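# Stow lit-lamp kits in drawers, return the signalled one

## Task

Some or all of the kits on the tray have a lit lamp beside them, each lamp a different colour. Place every kit with a lit lamp into its own drawer that started out empty (never two kits in one drawer), close all drawers completely, and leave the kits with unlit lamps on the tray. Later the signal tower shows one of the lamp colours: return the kit that had that lamp colour, and no other, to the tray, then close all drawers completely again. Everything must stay in place without the robot holding it. Finish by releasing and moving the grippers away.

## Robot and tools

Robot: two arms named left_arm and right_arm, each ending in a parallel two-finger gripper. The names do not match image sides. Nothing may be pushed or dropped off the table, and the arms must not collide with or press hard on each other.

Scene frame (used in results): origin on the table top midway between the arms, +x out over the table, +z up, left_arm on the +y side. Positions are in metres and orientations are quaternions (w, x, y, z). Reported hand positions can be off, more so at long reach.

Gripper frame: the fingers point along the gripper's +z and open and close along its y axis. end_effector_position is the point between the pads when they are shut. Closed fingertips reach about 33 mm past it, open ones about 9 mm. While closing, the tips move about 24 mm further from the arm, so keep that clearance above surfaces.

The row: every motion command uses one row of 18 numbers, each in [-1, 1], covering both arms even if only one moves. Order: left dx, dy, dz, rx, ry, rz, left gripper position, force_limit, speed, then the same nine for the right arm. dx..rz are an offset (not a pose) in that gripper's own axes, measured from its pose at the start of the action. Scale: 1.0 = 0.6 m or 180 degrees. rx, ry, rz form a single rotation vector. Gripper position is absolute: +1 fully open (140 mm), about -0.8 pads touch, -1 closes until blocked. force_limit: about 14 N at -1, 60 N at 0, 107 N at +1 (for parts up to 40 mm wide). speed: gap changes at about 30 mm/s at -1, 140 at 0, 250 at +1. Resending an arm's last three gripper numbers leaves it unchanged; zeros there are real commands.

execute_actions(actions): a list of actions, run in order. Each action is a table of up to 15 rows, one per 1/30 s control step; a short table repeats its final row to fill 15 steps. Every row's offset is from the action's starting pose, not the previous row. For the first action in a call, the start is the last pose a result reported. An empty list only returns state and images.

move(target, speed, blocking): target is one 18-number row as above; offsets count from the pose in the latest result that shows one. Each gripper travels a straight path toward its target; both paths finish together, lasting 0.5 to 10 s (cut off at 10 s). speed is the top path speed in m/s, 0.002 to 0.5, default 0.25; turning up to twice that in rad/s. Gripper numbers are sent at the start. Paths ignore obstacles and the other arm, grippers lag and can overshoot speed, especially near full arm extension. Faster motion or a target set deeper past a contact means harder hits and presses. blocking=false returns after 0.5 s while motion continues; then use wait or stop before sending new rows or moves. Result includes a "move:" line with the ending (done, off_target, moving, held, fault), limits that acted (paced = pose clipped; held = a check blocked some steps, after which the arm may spurt) and each gripper's distance from target. If only one arm is named, the other ended fine.

wait(seconds): 0 to 10; lets the scene run with last commands held, returns early if a running move ends. stop(): brakes a running move (needs braking room; fingers continue). zoom_image(camera, region): camera is cam_high, cam_left_wrist or cam_right_wrist (all 504x504); region [x0, y0, x1, y1] pixels from the top-left, at most 504 by 504. finished_scene(scene): ends the current scene by number, irreversibly; only call it once the goal holds on its own.

Control limits: each step the commanded pose is clipped to 70 mm and 16 degrees from the measured pose; damped IK favours position over orientation. Long moves may need several actions, and after an action the arm continues only up to its last clipped pose. "Hand target" lines show where each gripper is being driven. "pose unreachable" means the clearance check altered or blocked that arm's command. Elbows stop just short of straight. Joint ranges and load limits (20/20/18/18/12/12/12 N m, base to wrist) are given; a held object's weight counts. Reaching a load limit causes a TORQUE FAULT: the arm freezes 10 s and the rest of the call is dropped. Holding loads heats motors; MOTOR HOT warns, OVER-TEMPERATURE FAULT brakes the arm until cooled.

Gripping: close with position -1 and confirm object_status = 2. Status codes: 0 moving, 1 blocked while opening, 2 blocked while closing (holding), 3 reached target or pads met (thin items may still be held). To squeeze harder while holding, raise force_limit and change position slightly (-1 to -0.98 or back). position_measured is in counts: 3 fully open, 230 pads touching, not linear. Parts may be briefly tugged or nudged by outside forces, so grip firmly.

Results also carry joint positions, joint torques (drive output, offset and noisy), external torque estimates (include friction and held weight; one line per recent action), step readings of end_effector_position with HELD marks, and camera images. To keep an arm still, send it the offset back to its wanted pose in a reply's first call and zeros afterwards. The simulation runs while you think; the robot holds its last command meanwhile.

Avoid drops, slips, slams, hard pushes and anything falling off the table. Open drawers gently and shut them fully; release and back away at the end.

Each tool is called by a JSON object that holds its "op" and its "data", one argument or row to a line.

## Session

{"op": "execute_actions", "data": {
  "actions": []
}}

Scene clock: 0.00 s.
left_arm: end_effector_position=(+0.3107, +0.4379, +0.1635) position_measured=3 object_status=3 end_effector_quat_wxyz=(-0.143, +0.647, -0.609, -0.436) | right_arm: end_effector_position=(+0.6259, -0.7987, +0.1506) position_measured=3 object_status=3 end_effector_quat_wxyz=(+0.054, -0.323, +0.718, -0.614)
Joint positions: left_arm=[-0.089  0.153 -0.089 -2.229  0.607  1.578 -0.645] | right_arm=[-0.443  0.455 -0.014 -2.113 -2.181  2.202  2.334]
Joint velocities: left_arm=[ 0.     0.    -0.001 -0.    -0.001 -0.001 -0.   ] | right_arm=[ 0.     0.     0.    -0.001  0.001 -0.001  0.001]
Joint torques (N m, as the joint torque sensors report them, + toward a larger angle): no reading
External joint torques (N m, as the arm's controller estimates them; a push from outside toward a larger angle lowers the number): no reading
Hand target (left_arm): +0.311, +0.438, +0.163; -0.143, +0.647, -0.609, -0.436
Hand target (right_arm): +0.626, -0.799, +0.151; +0.054, -0.323, +0.718, -0.614

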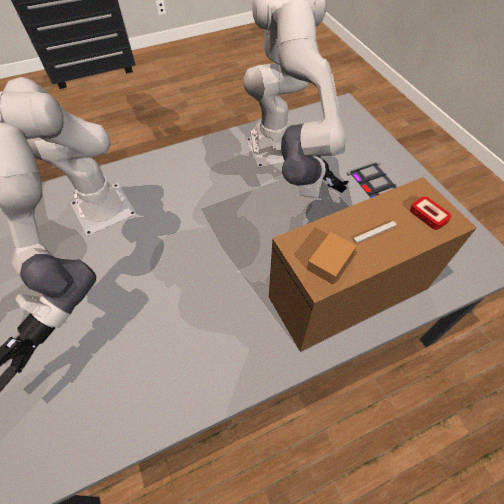

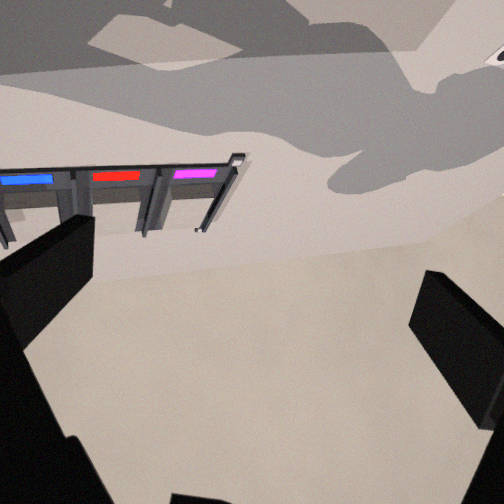

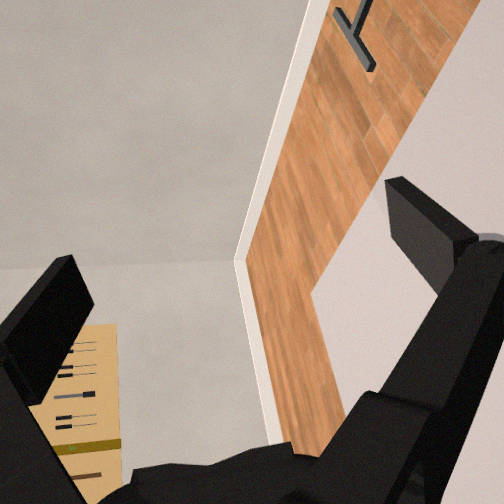

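{"op": "zoom_image", "data": {
  "camera": "cam_high",
  "region": [250, 110, 504, 360]
}}

{"op": "zoom_image", "data": {
  "camera": "cam_left_wrist",
  "region": [0, 120, 260, 280]
}}

{"op": "zoom_image", "data": {
  "camera": "cam_right_wrist",
  "region": [0, 300, 200, 504]
}}

Region (250, 110, 504, 360) of cam_high's 504x504 image, scaled by 1.984, with more detail than that image has; it fills the top 496 rows of this view, and the rest is white.

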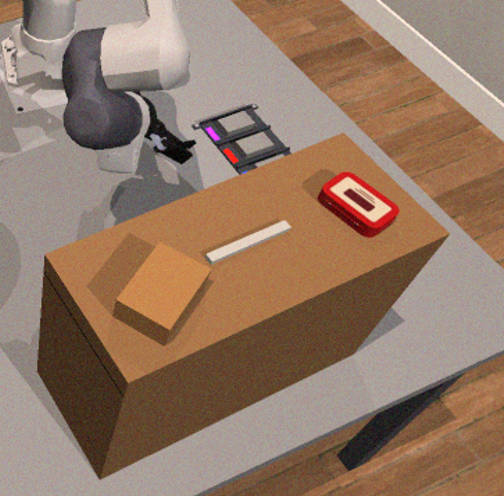

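Region (0, 120, 260, 280) of cam_left_wrist's 504x504 image, scaled by 1.938, with more detail than that image has; it fills the top 310 rows of this view, and the rest is white.

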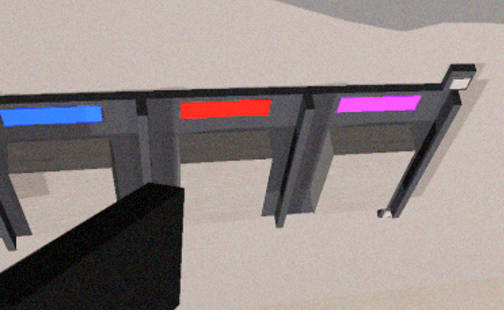

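Region (0, 300, 200, 504) of cam_right_wrist's 504x504 image, scaled by 2.471, with more detail than that image has; it fills the left 494 columns of this view, and the rest is white.

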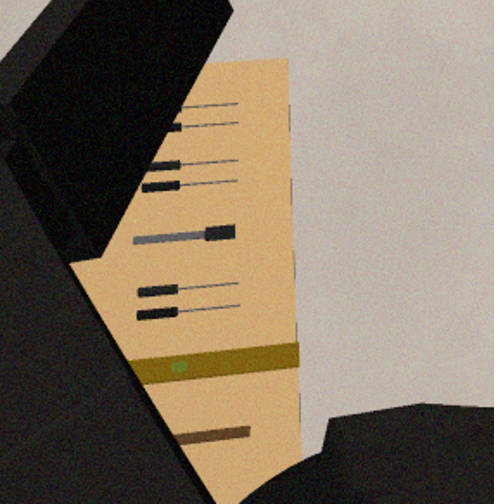

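{"op": "move", "data": {
  "target": [-0.313,-0.043,0.115,0.137,0.271,0.018,1,0,0,-0.17,0.03,-0.99,0.479,-0.261,-0.362,1,0,0]
}}

Scene clock: 22.03 s.
left_arm: end_effector_position=(+0.3234, +0.6244, +0.2492) position_measured=3 object_status=3 end_effector_quat_wxyz=(+0.005, +0.713, -0.701, -0.010) | right_arm: end_effector_position=(+0.4130, -0.2382, +0.2521) position_measured=3 object_status=3 end_effector_quat_wxyz=(-0.194, +0.510, +0.230, +0.805)
Joint positions: left_arm=[-0.098 -0.389  0.741 -2.286  0.298  1.96   0.333] | right_arm=[ 1.351  0.868 -0.766 -3.054 -2.551  0.847  2.26 ]
Joint velocities: left_arm=[ 0.001  0.    -0.     0.    -0.001 -0.003  0.019] | right_arm=[-0.007 -0.004 -0.     0.     0.001  0.     0.   ]
Joint torques (N m, as the joint torque sensors report them, + toward a larger angle): left_arm=[ -0.83 -11.73  -7.9   24.48  -0.06   1.96   0.25] | right_arm=[ -2.03 -18.22  -9.69  -5.07   1.82  -2.57   0.06]
External joint torques (N m, as the arm's controller estimates them; a push from outside toward a larger angle lowers the number): left_arm=[-0.78 -0.85 -0.01  1.08 -0.8  -0.48  0.25] | right_arm=[-2.08 -0.47  0.98 -0.2  -0.66 -0.25  0.03]
Hand target (left_arm): +0.324, +0.624, +0.250; +0.006, +0.710, -0.704, -0.008
Hand target (right_arm): +0.413, -0.239, +0.252; -0.194, +0.510, +0.230, +0.806
Off the commanded pose (left_arm): 0.011 m, 2 deg.
Off the commanded pose (right_arm): 0.009 m, 25 deg; orientation clipped at the last step of the last action.
move: held (right_arm), off_target (left_arm); limits=paced,held; held on 5 of 149 steps (right_arm), including the last (right_arm)
pose unreachable (right arm): on one or more control steps of this call, first in action 0 (counted from 0), this arm could not follow its commanded pose, so it was not sent that pose on those steps. On the call's last step it was still not sent that pose. It may still have moved: this result reports where it is.
cause: the commanded pose would bring two parts of the arm too close to each other (joints 2 (shoulder) to 5 (forearm roll) lie between them).

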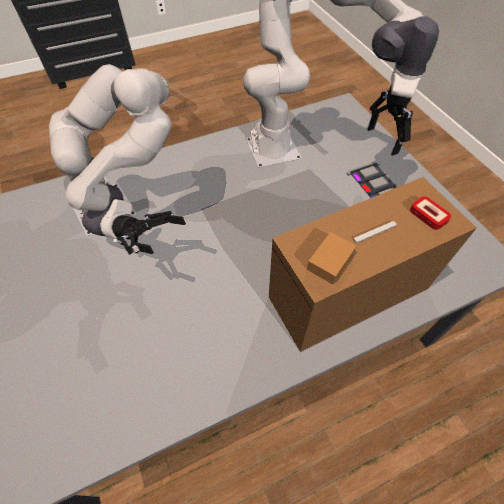

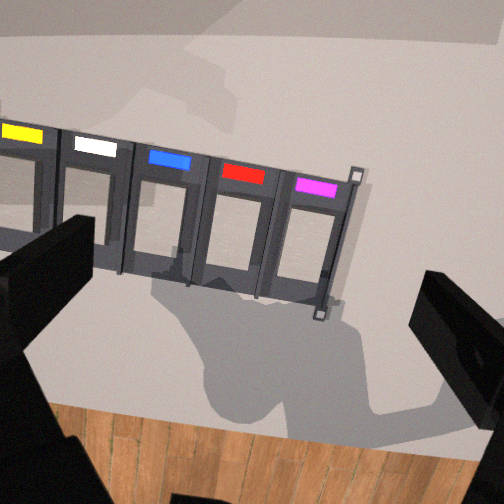

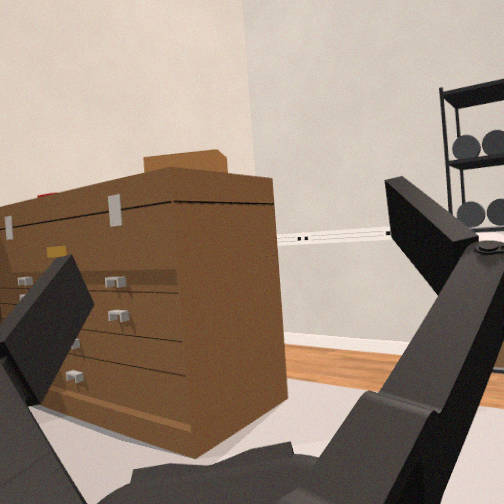

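{"op": "zoom_image", "data": {
  "camera": "cam_left_wrist",
  "region": [0, 100, 380, 330]
}}

{"op": "zoom_image", "data": {
  "camera": "cam_right_wrist",
  "region": [0, 140, 300, 470]
}}

Region (0, 100, 380, 330) of cam_left_wrist's 504x504 image, scaled by 1.326, with more detail than that image has; it fills the top 305 rows of this view, and the rest is white.

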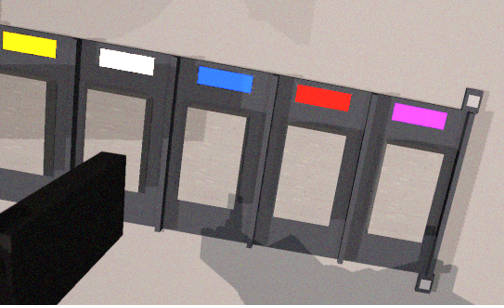

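Region (0, 140, 300, 470) of cam_right_wrist's 504x504 image, scaled by 1.527, with more detail than that image has; it fills the left 458 columns of this view, and the rest is white.

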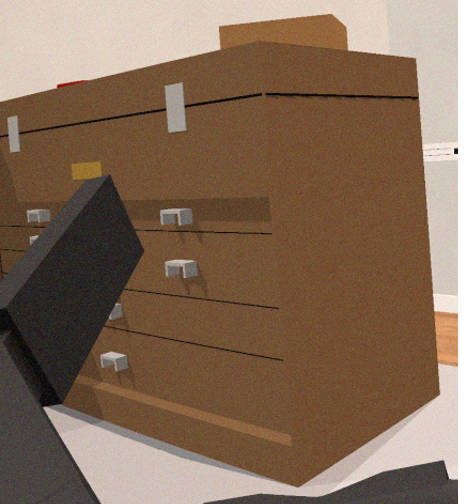

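{"op": "move", "data": {
  "target": [-0.067,0.05,0.167,0,0,0,1,0,0,0.083,-0.295,0.289,-0.044,-0.321,0.063,1,0,0]
}}

Scene clock: 41.33 s.
left_arm: end_effector_position=(+0.2917, +0.6640, +0.1494) position_measured=3 object_status=3 end_effector_quat_wxyz=(+0.006, +0.713, -0.701, -0.011) | right_arm: end_effector_position=(+0.4259, +0.0016, +0.3366) position_measured=3 object_status=3 end_effector_quat_wxyz=(-0.112, +0.865, +0.181, +0.455)
Joint positions: left_arm=[-0.125 -0.282  0.941 -2.443  0.315  2.234  0.445] | right_arm=[ 2.557  0.504 -2.012 -2.125 -2.799  3.451  1.758]
Joint velocities: left_arm=[-0.    -0.    -0.     0.001  0.    -0.     0.001] | right_arm=[-0.001 -0.     0.002  0.002 -0.     0.015 -0.023]
Joint torques (N m, as the joint torque sensors report them, + toward a larger angle): left_arm=[-1.01 -9.2  -6.72 20.67 -0.02  2.75  0.22] | right_arm=[-1.83 -0.1  -9.56 21.73 -2.07 -0.3  -0.3 ]
External joint torques (N m, as the arm's controller estimates them; a push from outside toward a larger angle lowers the number): left_arm=[-0.96  0.53 -0.23 -1.26 -0.65  0.32  0.22] | right_arm=[-1.89  1.6   2.86  1.62 -0.9   0.3  -0.32]
Hand target (left_arm): +0.292, +0.663, +0.148; +0.006, +0.712, -0.703, -0.010
Hand target (right_arm): +0.426, +0.001, +0.337; -0.107, +0.864, +0.188, +0.455
Off the commanded pose (left_arm): 0.001 m, 0 deg.
Off the commanded pose (right_arm): 0.006 m, 2 deg.
joint sent to its limit (right arm) — the command would take joint 5 (forearm roll) past its lower limit, so that joint was sent only as far as its limit.
move: off_target (right_arm); limits=paced

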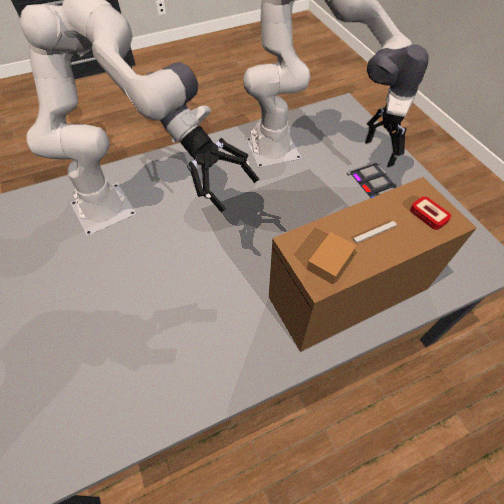

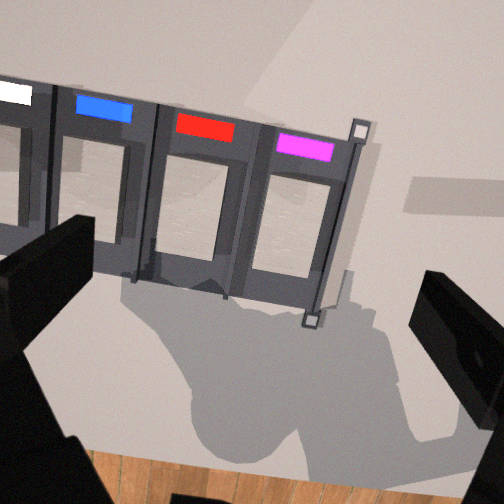

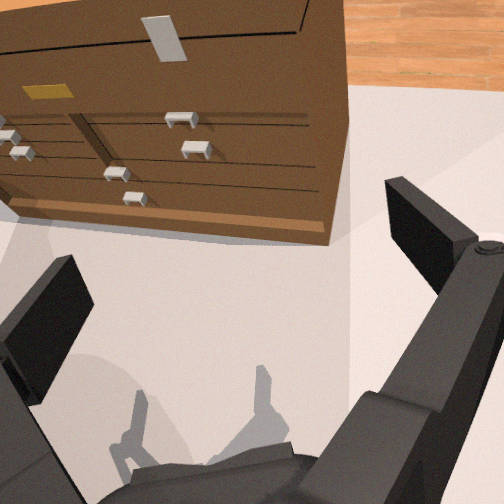

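{"op": "move", "data": {
  "target": [-0.037,0.042,0.117,0,0,0,0.1,0,0,0,0.6,0,0,0,0,1,0,0]
}}

Scene clock: 64.07 s.
left_arm: end_effector_position=(+0.2654, +0.6840, +0.0789) position_measured=117 object_status=3 end_effector_quat_wxyz=(+0.008, +0.711, -0.703, -0.010) | right_arm: end_effector_position=(+0.5741, -0.3218, +0.3234) position_measured=3 object_status=3 end_effector_quat_wxyz=(-0.116, +0.870, +0.171, +0.448)
Joint positions: left_arm=[-0.243 -0.111  1.159 -2.527  0.192  2.456  0.616] | right_arm=[ 2.481  0.136 -2.9   -2.376 -1.657  3.738 -0.273]
Joint velocities: left_arm=[-0.001  0.    -0.001 -0.     0.001  0.    -0.001] | right_arm=[-0.003  0.003 -0.001 -0.011  0.027  0.004 -0.067]
Joint torques (N m, as the joint torque sensors report them, + toward a larger angle): left_arm=[-1.15 -7.01 -2.62 20.19 -0.65  2.79  0.35] | right_arm=[-2.7  22.28 -1.04 18.87  3.49  2.23 -0.15]
External joint torques (N m, as the arm's controller estimates them; a push from outside toward a larger angle lowers the number): left_arm=[-1.05  1.11  0.25  0.22 -1.14  0.38  0.35] | right_arm=[-2.68  0.94  0.29 -1.17  0.89  0.15 -0.17]
Hand target (left_arm): +0.266, +0.684, +0.079; +0.008, +0.711, -0.703, -0.009
Hand target (right_arm): +0.574, -0.323, +0.324; -0.112, +0.868, +0.179, +0.451
Off the commanded pose (left_arm): 0.003 m, 0 deg.
Off the commanded pose (right_arm): 0.005 m, 2 deg.
joint sent to its limit (right arm) — the command would take joint 3 (upper arm roll) past its lower limit, so that joint was sent only as far as its limit.
move: off_target (right_arm); limits=paced

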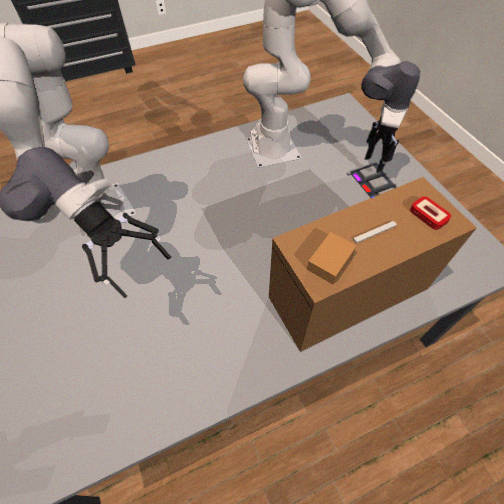

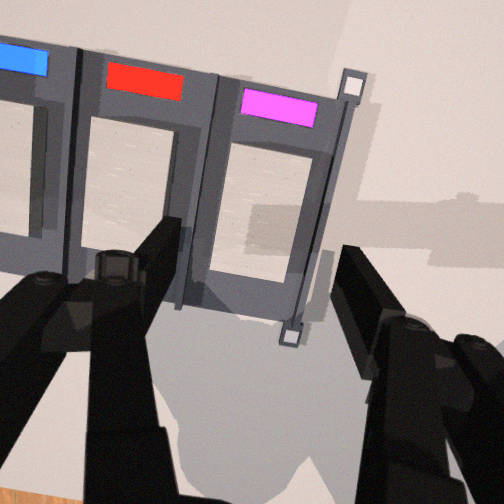

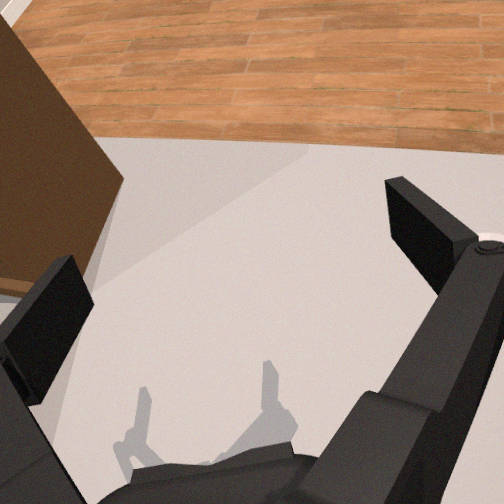

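{"op": "zoom_image", "data": {
  "camera": "cam_left_wrist",
  "region": [130, 50, 400, 350]
}}

{"op": "zoom_image", "data": {
  "camera": "cam_high",
  "region": [335, 150, 415, 210]
}}

Region (130, 50, 400, 350) of cam_left_wrist's 504x504 image, scaled by 1.680, with more detail than that image has; it fills the left 454 columns of this view, and the rest is white.

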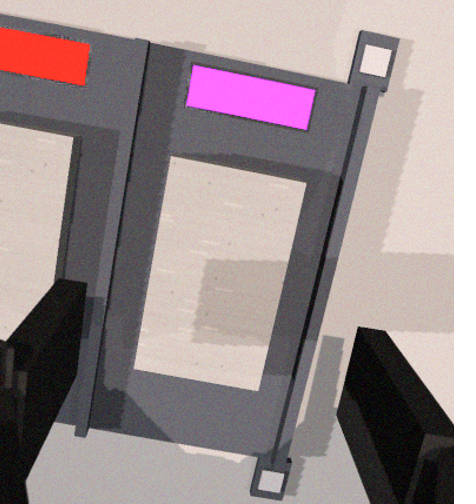

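Region (335, 150, 415, 210) of cam_high's 504x504 image, scaled by 6.300, with more detail than that image has; it fills the top 378 rows of this view, and the rest is white.

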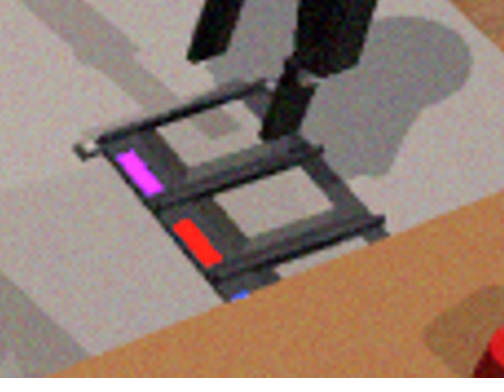

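{"op": "move", "data": {
  "target": [0,0,0.03,0,0,0,-0.12,0,0,0,0,0,0,0,0,1,0,0],
  "speed": 0.1
}}

Scene clock: 70.67 s.
left_arm: end_effector_position=(+0.2641, +0.6823, +0.0606) position_measured=144 object_status=3 end_effector_quat_wxyz=(+0.010, +0.718, -0.696, -0.011) | right_arm: end_effector_position=(+0.5742, -0.3218, +0.3237) position_measured=3 object_status=3 end_effector_quat_wxyz=(-0.115, +0.869, +0.174, +0.449)
Joint positions: left_arm=[-0.288 -0.015  1.193 -2.541  0.062  2.513  0.69 ] | right_arm=[ 2.481  0.136 -2.9   -2.377 -1.653  3.739 -0.284]
Joint velocities: left_arm=[ 0.001  0.018  0.001 -0.    -0.057  0.012  0.082] | right_arm=[ 0.001  0.001 -0.001 -0.001 -0.001 -0.001  0.01 ]
Joint torques (N m, as the joint torque sensors report them, + toward a larger angle): left_arm=[-1.48 -7.02 -0.2  19.08 -0.61  2.72  0.33] | right_arm=[-0.44 20.91  0.11 20.39  1.98  1.9   0.45]
External joint torques (N m, as the arm's controller estimates them; a push from outside toward a larger angle lowers the number): left_arm=[-1.51  2.09  0.15 -0.3  -1.06  0.31  0.33] | right_arm=[-0.46 -0.35  1.4   0.48 -0.61 -0.18  0.43]
Hand target (left_arm): +0.266, +0.683, +0.061; +0.009, +0.711, -0.703, -0.009
Hand target (right_arm): +0.574, -0.322, +0.323; -0.116, +0.870, +0.171, +0.448
Off the commanded pose (left_arm): 0.002 m, 1 deg.
Off the commanded pose (right_arm): 0.000 m, 0 deg.
move: done

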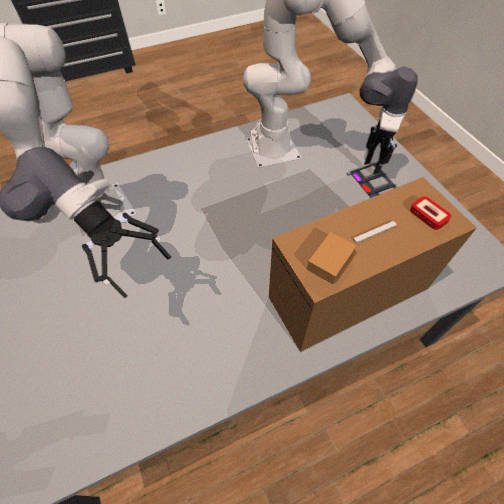

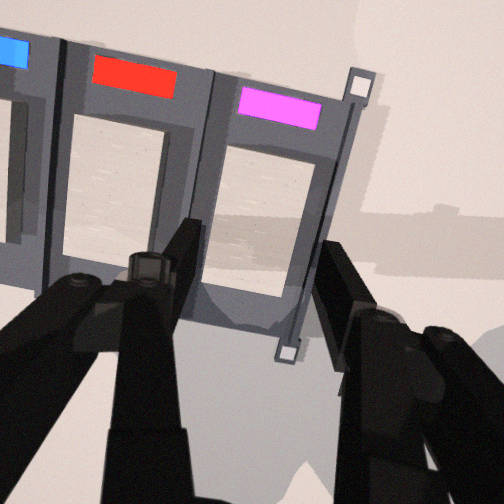

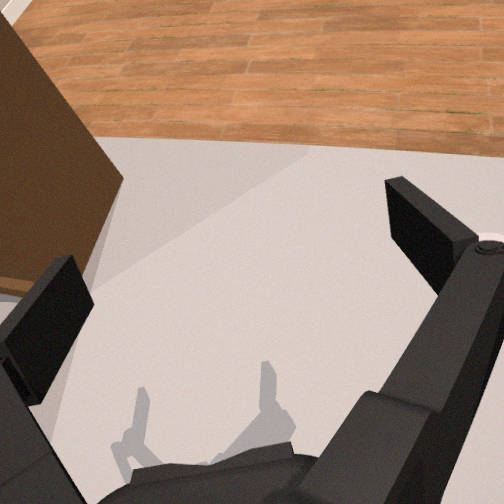

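{"op": "move", "data": {
  "target": [0,0,-0.1,0,0,0,-0.12,0,0,0,0,0,0,0,0,1,0,0]
}}

{"op": "move", "data": {
  "target": [0.7,-0.36,-0.17,0.26,0.26,-0.45,-0.12,0,0,0,0,0,0,0,0,1,0,0]
}}

Scene clock: 78.00 s.
left_arm: end_effector_position=(+0.2660, +0.6859, +0.1226) position_measured=144 object_status=3 end_effector_quat_wxyz=(+0.006, +0.716, -0.698, -0.012) | right_arm: end_effector_position=(+0.5742, -0.3218, +0.3237) position_measured=3 object_status=3 end_effector_quat_wxyz=(-0.115, +0.869, +0.173, +0.449)
Joint positions: left_arm=[-0.106 -0.245  1.01  -2.485  0.315  2.314  0.512] | right_arm=[ 2.481  0.136 -2.9   -2.377 -1.653  3.739 -0.281]
Joint velocities: left_arm=[ 0.012  0.001 -0.013 -0.     0.001 -0.001 -0.03 ] | right_arm=[ 0.001  0.001 -0.    -0.001 -0.     0.     0.   ]
Joint torques (N m, as the joint torque sensors report them, + toward a larger angle): left_arm=[ 1.86 -9.4  -8.05 18.94  0.99  1.88 -0.08] | right_arm=[-0.45 20.92 -0.06 20.05  2.48  1.94 -0.01]
External joint torques (N m, as the arm's controller estimates them; a push from outside toward a larger angle lowers the number): left_arm=[ 1.85 -0.39 -2.31 -2.35  0.42 -0.55 -0.08] | right_arm=[-0.5  -0.29  1.2   0.18 -0.11 -0.14 -0.03]
Hand target (left_arm): +0.264, +0.685, +0.121; +0.009, +0.719, -0.694, -0.014
Hand target (right_arm): +0.574, -0.322, +0.324; -0.115, +0.869, +0.174, +0.449
Off the commanded pose (left_arm): 0.004 m, 1 deg.
Off the commanded pose (right_arm): 0.000 m, 0 deg.
move: off_target (left_arm)

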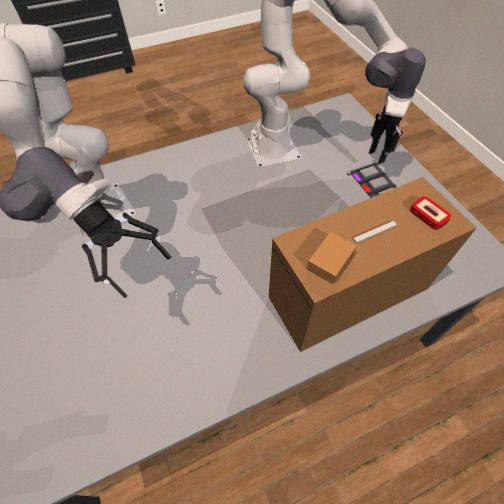

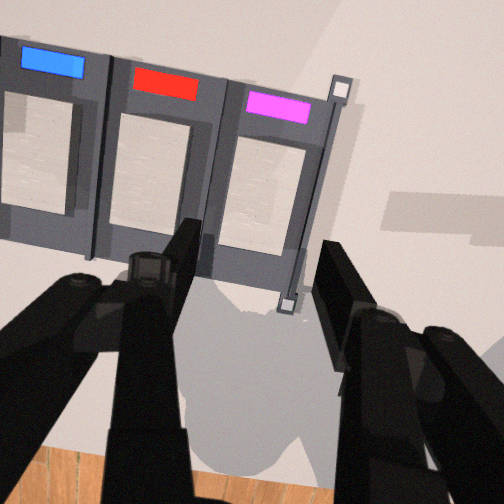

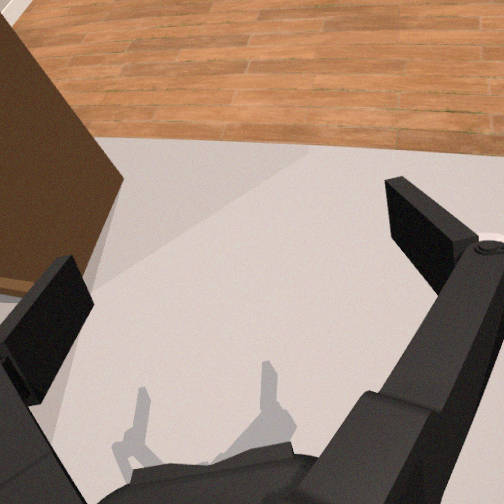

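Scene clock: 83.33 s.
left_arm: end_effector_position=(+0.4998, +0.2572, +0.2268) position_measured=144 object_status=3 end_effector_quat_wxyz=(+0.001, +0.868, +0.004, +0.497) | right_arm: end_effector_position=(+0.5742, -0.3218, +0.3237) position_measured=3 object_status=3 end_effector_quat_wxyz=(-0.115, +0.869, +0.173, +0.449)
Joint positions: left_arm=[-1.329 -0.061  0.947 -2.846 -0.688  3.935 -1.29 ] | right_arm=[ 2.481  0.136 -2.9   -2.377 -1.653  3.739 -0.281]
Joint velocities: left_arm=[ 0.001  0.006  0.    -0.003  0.014  0.007 -0.047] | right_arm=[-0.     0.    -0.     0.001 -0.     0.001 -0.001]
Joint torques (N m, as the joint torque sensors report them, + toward a larger angle): left_arm=[-0.92 -6.73 -0.94 11.96  1.97  3.83 -0.15] | right_arm=[-0.46 20.93 -0.05 19.88  2.53  2.01  0.11]
External joint torques (N m, as the arm's controller estimates them; a push from outside toward a larger angle lowers the number): left_arm=[-1.01  2.44  0.16 -2.46  0.93  0.53 -0.17] | right_arm=[-0.44 -0.34  1.28 -0.1  -0.08 -0.06  0.09]
Hand target (left_arm): +0.499, +0.257, +0.227; +0.004, +0.867, +0.009, +0.498
Hand target (right_arm): +0.574, -0.322, +0.324; -0.115, +0.869, +0.173, +0.449
Off the commanded pose (left_arm): 0.018 m, 2 deg.
Off the commanded pose (right_arm): 0.000 m, 0 deg.
move: off_target (left_arm); limits=paced

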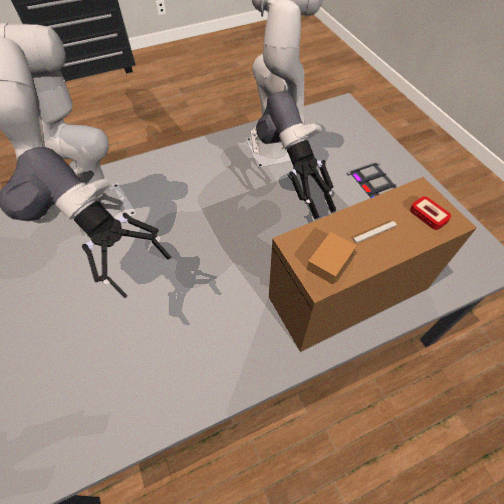

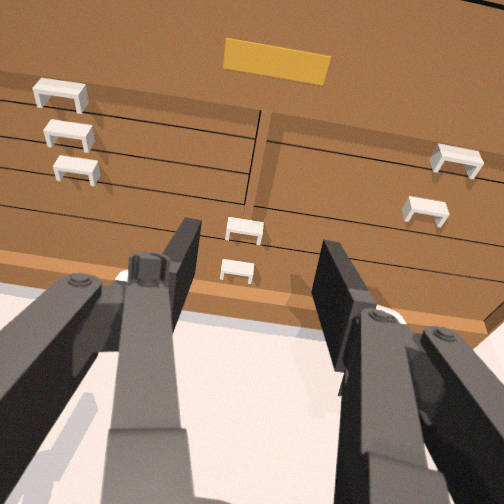

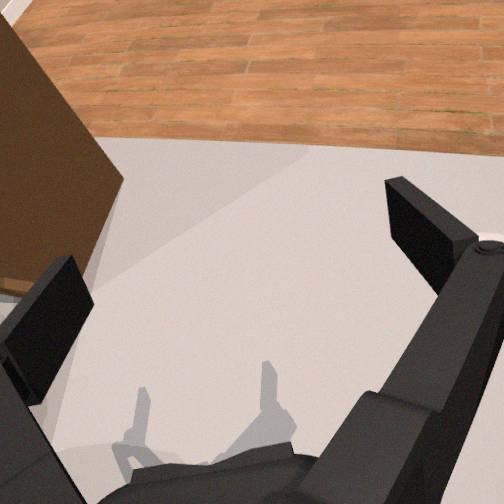

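{"op": "move", "data": {
  "target": [-0.013,-0.012,0.144,0,-0.111,0,-0.12,0,0,0,0,0,0,0,0,1,0,0],
  "speed": 0.15
}}

Scene clock: 91.13 s.
left_arm: end_effector_position=(+0.5694, +0.2687, +0.1756) position_measured=144 object_status=3 end_effector_quat_wxyz=(-0.005, +0.941, -0.001, +0.338) | right_arm: end_effector_position=(+0.5742, -0.3218, +0.3237) position_measured=3 object_status=3 end_effector_quat_wxyz=(-0.115, +0.869, +0.173, +0.449)
Joint positions: left_arm=[-1.5    0.258  1.283 -2.455 -1.004  3.186 -0.996] | right_arm=[ 2.481  0.136 -2.9   -2.377 -1.653  3.739 -0.281]
Joint velocities: left_arm=[-0.007  0.007  0.009  0.001 -0.001 -0.024 -0.013] | right_arm=[-0.     0.001 -0.    -0.001  0.     0.    -0.001]
Joint torques (N m, as the joint torque sensors report them, + toward a larger angle): left_arm=[-1.46 -8.47  7.06 18.86  0.35  2.75 -0.07] | right_arm=[-0.43 21.12 -0.31 19.99  2.54  2.    0.12]
External joint torques (N m, as the arm's controller estimates them; a push from outside toward a larger angle lowers the number): left_arm=[-1.48  1.85  0.08  0.63 -0.97 -0.52 -0.08] | right_arm=[-0.42 -0.19  0.99  0.04 -0.07 -0.09  0.1 ]
Hand target (left_arm): +0.569, +0.267, +0.175; -0.002, +0.941, +0.003, +0.337
Hand target (right_arm): +0.574, -0.322, +0.324; -0.115, +0.869, +0.173, +0.449
Off the commanded pose (left_arm): 0.004 m, 1 deg.
Off the commanded pose (right_arm): 0.000 m, 0 deg.
move: off_target (left_arm)

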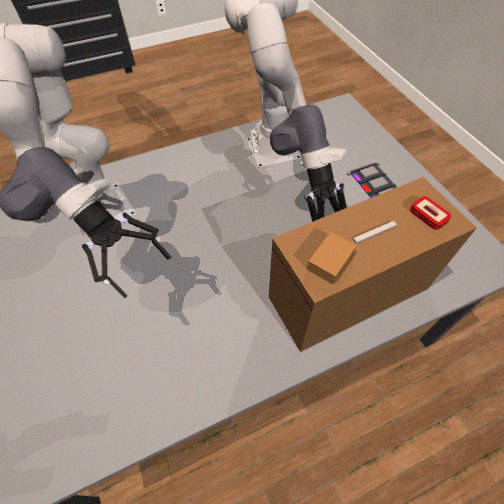

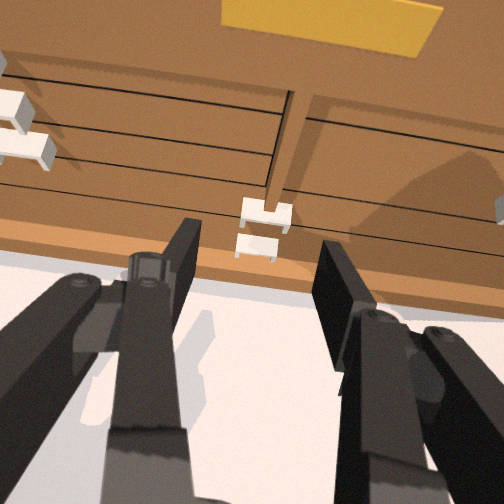

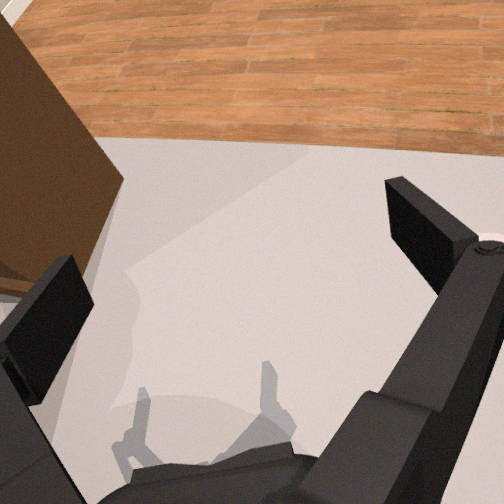

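{"op": "move", "data": {
  "target": [0,0.008,0.075,0,0,0,-0.12,0,0,0,0,0,0,0,0,1,0,0],
  "speed": 0.06
}}

Scene clock: 95.80 s.
left_arm: end_effector_position=(+0.5950, +0.2619, +0.1337) position_measured=144 object_status=3 end_effector_quat_wxyz=(+0.000, +0.945, +0.011, +0.326) | right_arm: end_effector_position=(+0.5742, -0.3218, +0.3237) position_measured=3 object_status=3 end_effector_quat_wxyz=(-0.115, +0.869, +0.173, +0.449)
Joint positions: left_arm=[-0.948  0.315  0.724 -2.329 -1.117  3.22  -0.904] | right_arm=[ 2.481  0.136 -2.9   -2.377 -1.653  3.739 -0.281]
Joint velocities: left_arm=[ 0.238 -0.061 -0.248  0.    -0.009  0.089  0.097] | right_arm=[-0.001 -0.    -0.    -0.    -0.001 -0.    -0.001]
Joint torques (N m, as the joint torque sensors report them, + toward a larger angle): left_arm=[  2.45 -26.03   6.13  18.48   0.35   3.67   0.26] | right_arm=[-0.48 20.89 -0.36 19.94  2.52  2.03  0.15]
External joint torques (N m, as the arm's controller estimates them; a push from outside toward a larger angle lowers the number): left_arm=[ 2.81 -0.14 -0.47  0.78 -1.09  0.44  0.24] | right_arm=[-0.46 -0.36  0.96  0.03 -0.08 -0.05  0.13]
Hand target (left_arm): +0.598, +0.264, +0.138; -0.006, +0.943, +0.001, +0.332
Hand target (right_arm): +0.574, -0.322, +0.324; -0.115, +0.869, +0.173, +0.449
Off the commanded pose (left_arm): 0.008 m, 2 deg.
Off the commanded pose (right_arm): 0.000 m, 0 deg.
move: off_target (left_arm)

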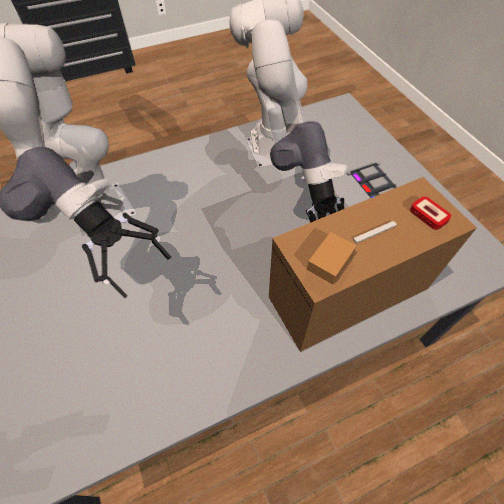

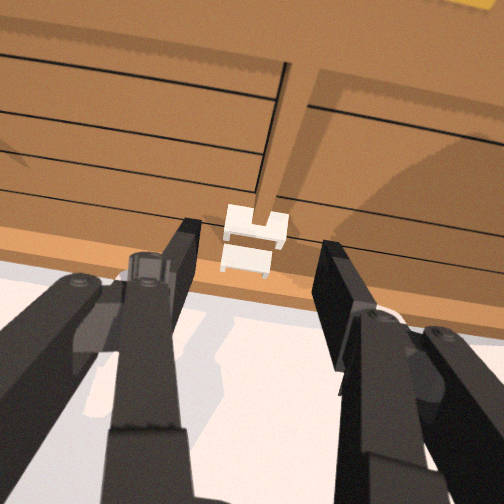

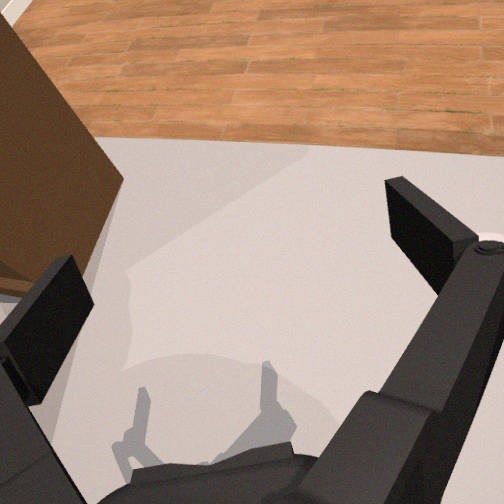

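{"op": "execute_actions", "data": {
  "actions": [
    [[0.018,0,0.008,0,0,0,-0.12,0,0,0,0,0,0,0,0,1,0,0]],
    [[0,0,0,0,0,0,-1,0,-0.3,0,0,0,0,0,0,1,0,0]],
    [[0,0,0,0,0,0,-1,0,-0.3,0,0,0,0,0,0,1,0,0]]
  ]
}}

Scene clock: 99.37 s.
left_arm: end_effector_position=(+0.6029, +0.2657, +0.1347) position_measured=193 object_status=2 end_effector_quat_wxyz=(-0.002, +0.945, +0.009, +0.326) | right_arm: end_effector_position=(+0.5742, -0.3218, +0.3237) position_measured=3 object_status=3 end_effector_quat_wxyz=(-0.115, +0.869, +0.173, +0.449)
Joint positions: left_arm=[-0.955  0.338  0.748 -2.305 -1.118  3.196 -0.899] | right_arm=[ 2.481  0.136 -2.9   -2.377 -1.653  3.739 -0.281]
Joint velocities: left_arm=[ 0.002 -0.     0.001  0.     0.001 -0.001 -0.001] | right_arm=[ 0.002  0.    -0.001 -0.     0.    -0.001  0.   ]
Joint torques (N m, as the joint torque sensors report them, + toward a larger angle): left_arm=[  0.64 -25.17   6.71  17.87   1.38   3.16   0.17] | right_arm=[-0.72 21.04 -0.27 19.94  2.54  2.    0.13]
External joint torques (N m, as the arm's controller estimates them; a push from outside toward a larger angle lowers the number): left_arm=[ 0.5   1.17 -0.75  0.12 -0.02 -0.02  0.15] | right_arm=[-0.75 -0.2   1.01  0.03 -0.06 -0.08  0.11]
External joint torques at the end of the 1st action: left_arm=[ 0.58  3.85  1.93  3.13  1.09 -0.56 -0.06] | right_arm=[-0.67 -0.05  0.93  0.11 -0.09 -0.07  0.13]
External joint torques at the end of the 2nd action: left_arm=[-0.38  1.35 -0.49  2.44  0.04  0.04  0.11] | right_arm=[-0.52 -0.34  1.12  0.12 -0.08 -0.08  0.09]
Hand target (left_arm): +0.603, +0.266, +0.135; -0.002, +0.945, +0.009, +0.326
Hand target (right_arm): +0.574, -0.322, +0.324; -0.115, +0.869, +0.173, +0.449
Off the commanded pose (left_arm): 0.000 m, 0 deg.
Off the commanded pose (right_arm): 0.000 m, 0 deg.
Step readings (end_effector_position; steps 1 to 15: 1st action; 16 to 30: 2nd action; 31 to 45: 3rd action):
0: left_arm (+0.5964, +0.2635, +0.1359) | right_arm (+0.5742, -0.3218, +0.3237)
1: left_arm (+0.5983, +0.2632, +0.1361) | right_arm (+0.5742, -0.3218, +0.3237)
2: left_arm (+0.6010, +0.2631, +0.1370) | right_arm (+0.5742, -0.3218, +0.3237)
4: left_arm (+0.6037, +0.2633, +0.1374) | right_arm (+0.5742, -0.3218, +0.3237)
8: left_arm (+0.6045, +0.2633, +0.1371) | right_arm (+0.5742, -0.3218, +0.3237)
15: left_arm (+0.6045, +0.2633, +0.1363) | right_arm (+0.5742, -0.3218, +0.3237)
16: left_arm (+0.6042, +0.2633, +0.1360) | right_arm (+0.5742, -0.3218, +0.3237)
17: left_arm (+0.6038, +0.2635, +0.1356) | right_arm (+0.5742, -0.3218, +0.3237)
19: left_arm (+0.6034, +0.2636, +0.1351) | right_arm (+0.5742, -0.3218, +0.3237)
23: left_arm (+0.6029, +0.2658, +0.1346) | right_arm (+0.5742, -0.3218, +0.3237)
30: left_arm (+0.6029, +0.2657, +0.1347) | right_arm (+0.5742, -0.3218, +0.3237)
31: left_arm (+0.6029, +0.2657, +0.1347) | right_arm (+0.5742, -0.3218, +0.3237)
32: left_arm (+0.6029, +0.2657, +0.1347) | right_arm (+0.5742, -0.3218, +0.3237)
34: left_arm (+0.6029, +0.2657, +0.1347) | right_arm (+0.5742, -0.3218, +0.3237)
38: left_arm (+0.6029, +0.2657, +0.1347) | right_arm (+0.5742, -0.3218, +0.3237)
45: end_effector_position above

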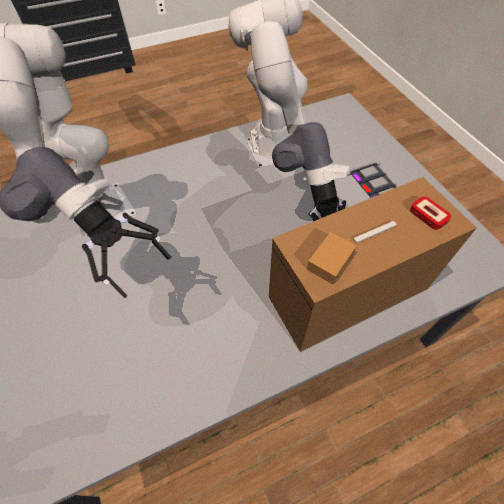

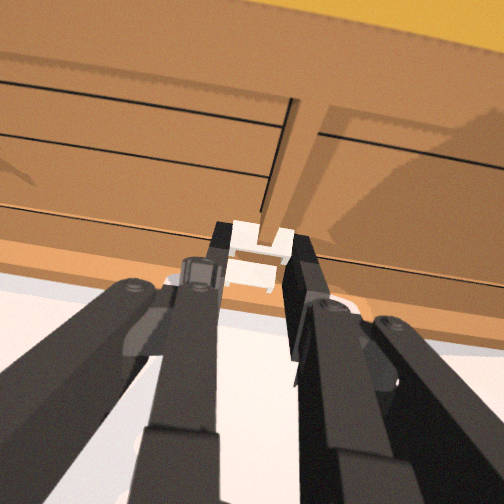

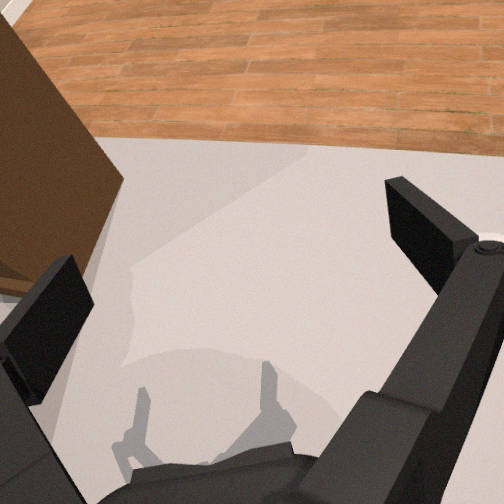

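{"op": "move", "data": {
  "target": [-0.157,0,-0.123,0,0,0,-1,0,-0.3,0,0,0,0,0,0,1,0,0],
  "speed": 0.06
}}

Scene clock: 103.17 s.
left_arm: end_effector_position=(+0.4870, +0.2616, +0.1383) position_measured=193 object_status=2 end_effector_quat_wxyz=(+0.000, +0.943, +0.012, +0.332) | right_arm: end_effector_position=(+0.5742, -0.3218, +0.3237) position_measured=3 object_status=3 end_effector_quat_wxyz=(-0.115, +0.869, +0.173, +0.449)
Joint positions: left_arm=[-1.151  0.021  0.761 -2.636 -1.241  3.473 -0.805] | right_arm=[ 2.481  0.136 -2.9   -2.377 -1.653  3.739 -0.281]
Joint velocities: left_arm=[-0.005 -0.001 -0.006  0.012 -0.065  0.002  0.07 ] | right_arm=[-0.     0.001 -0.     0.001 -0.001 -0.    -0.   ]
Joint torques (N m, as the joint torque sensors report them, + toward a larger angle): left_arm=[ -1.34 -15.8   -0.94  15.04  -0.53   3.1    0.11] | right_arm=[-0.35 20.78 -0.22 20.05  2.54  2.    0.09]
External joint torques (N m, as the arm's controller estimates them; a push from outside toward a larger angle lowers the number): left_arm=[-1.41 -0.3  -1.42 -0.98 -2.12  0.02  0.08] | right_arm=[-0.34 -0.48  1.1   0.12 -0.06 -0.08  0.07]
Hand target (left_arm): +0.485, +0.261, +0.138; -0.001, +0.944, +0.010, +0.331
Hand target (right_arm): +0.574, -0.322, +0.324; -0.115, +0.869, +0.173, +0.449
Off the commanded pose (left_arm): 0.005 m, 1 deg.
Off the commanded pose (right_arm): 0.000 m, 0 deg.
move: off_target (left_arm)

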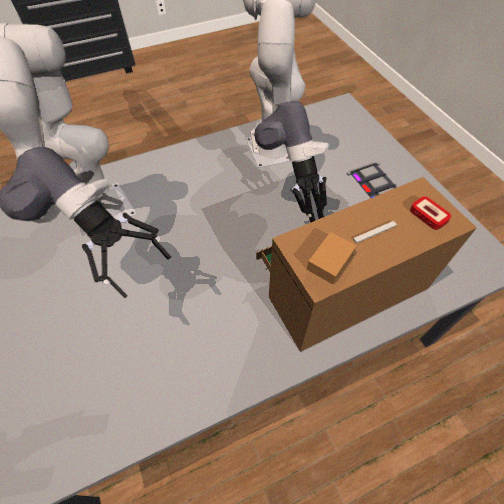

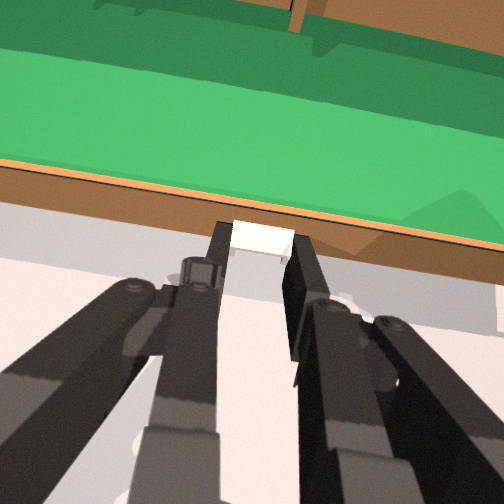

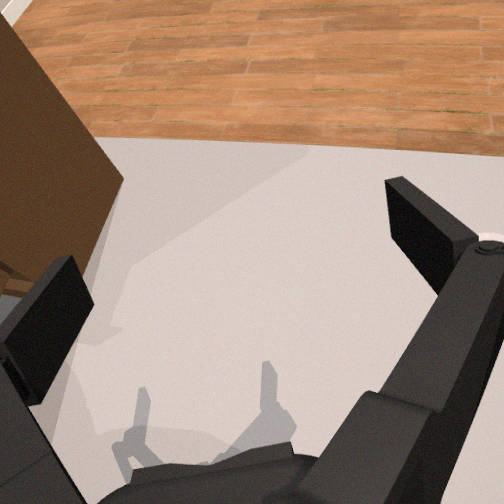

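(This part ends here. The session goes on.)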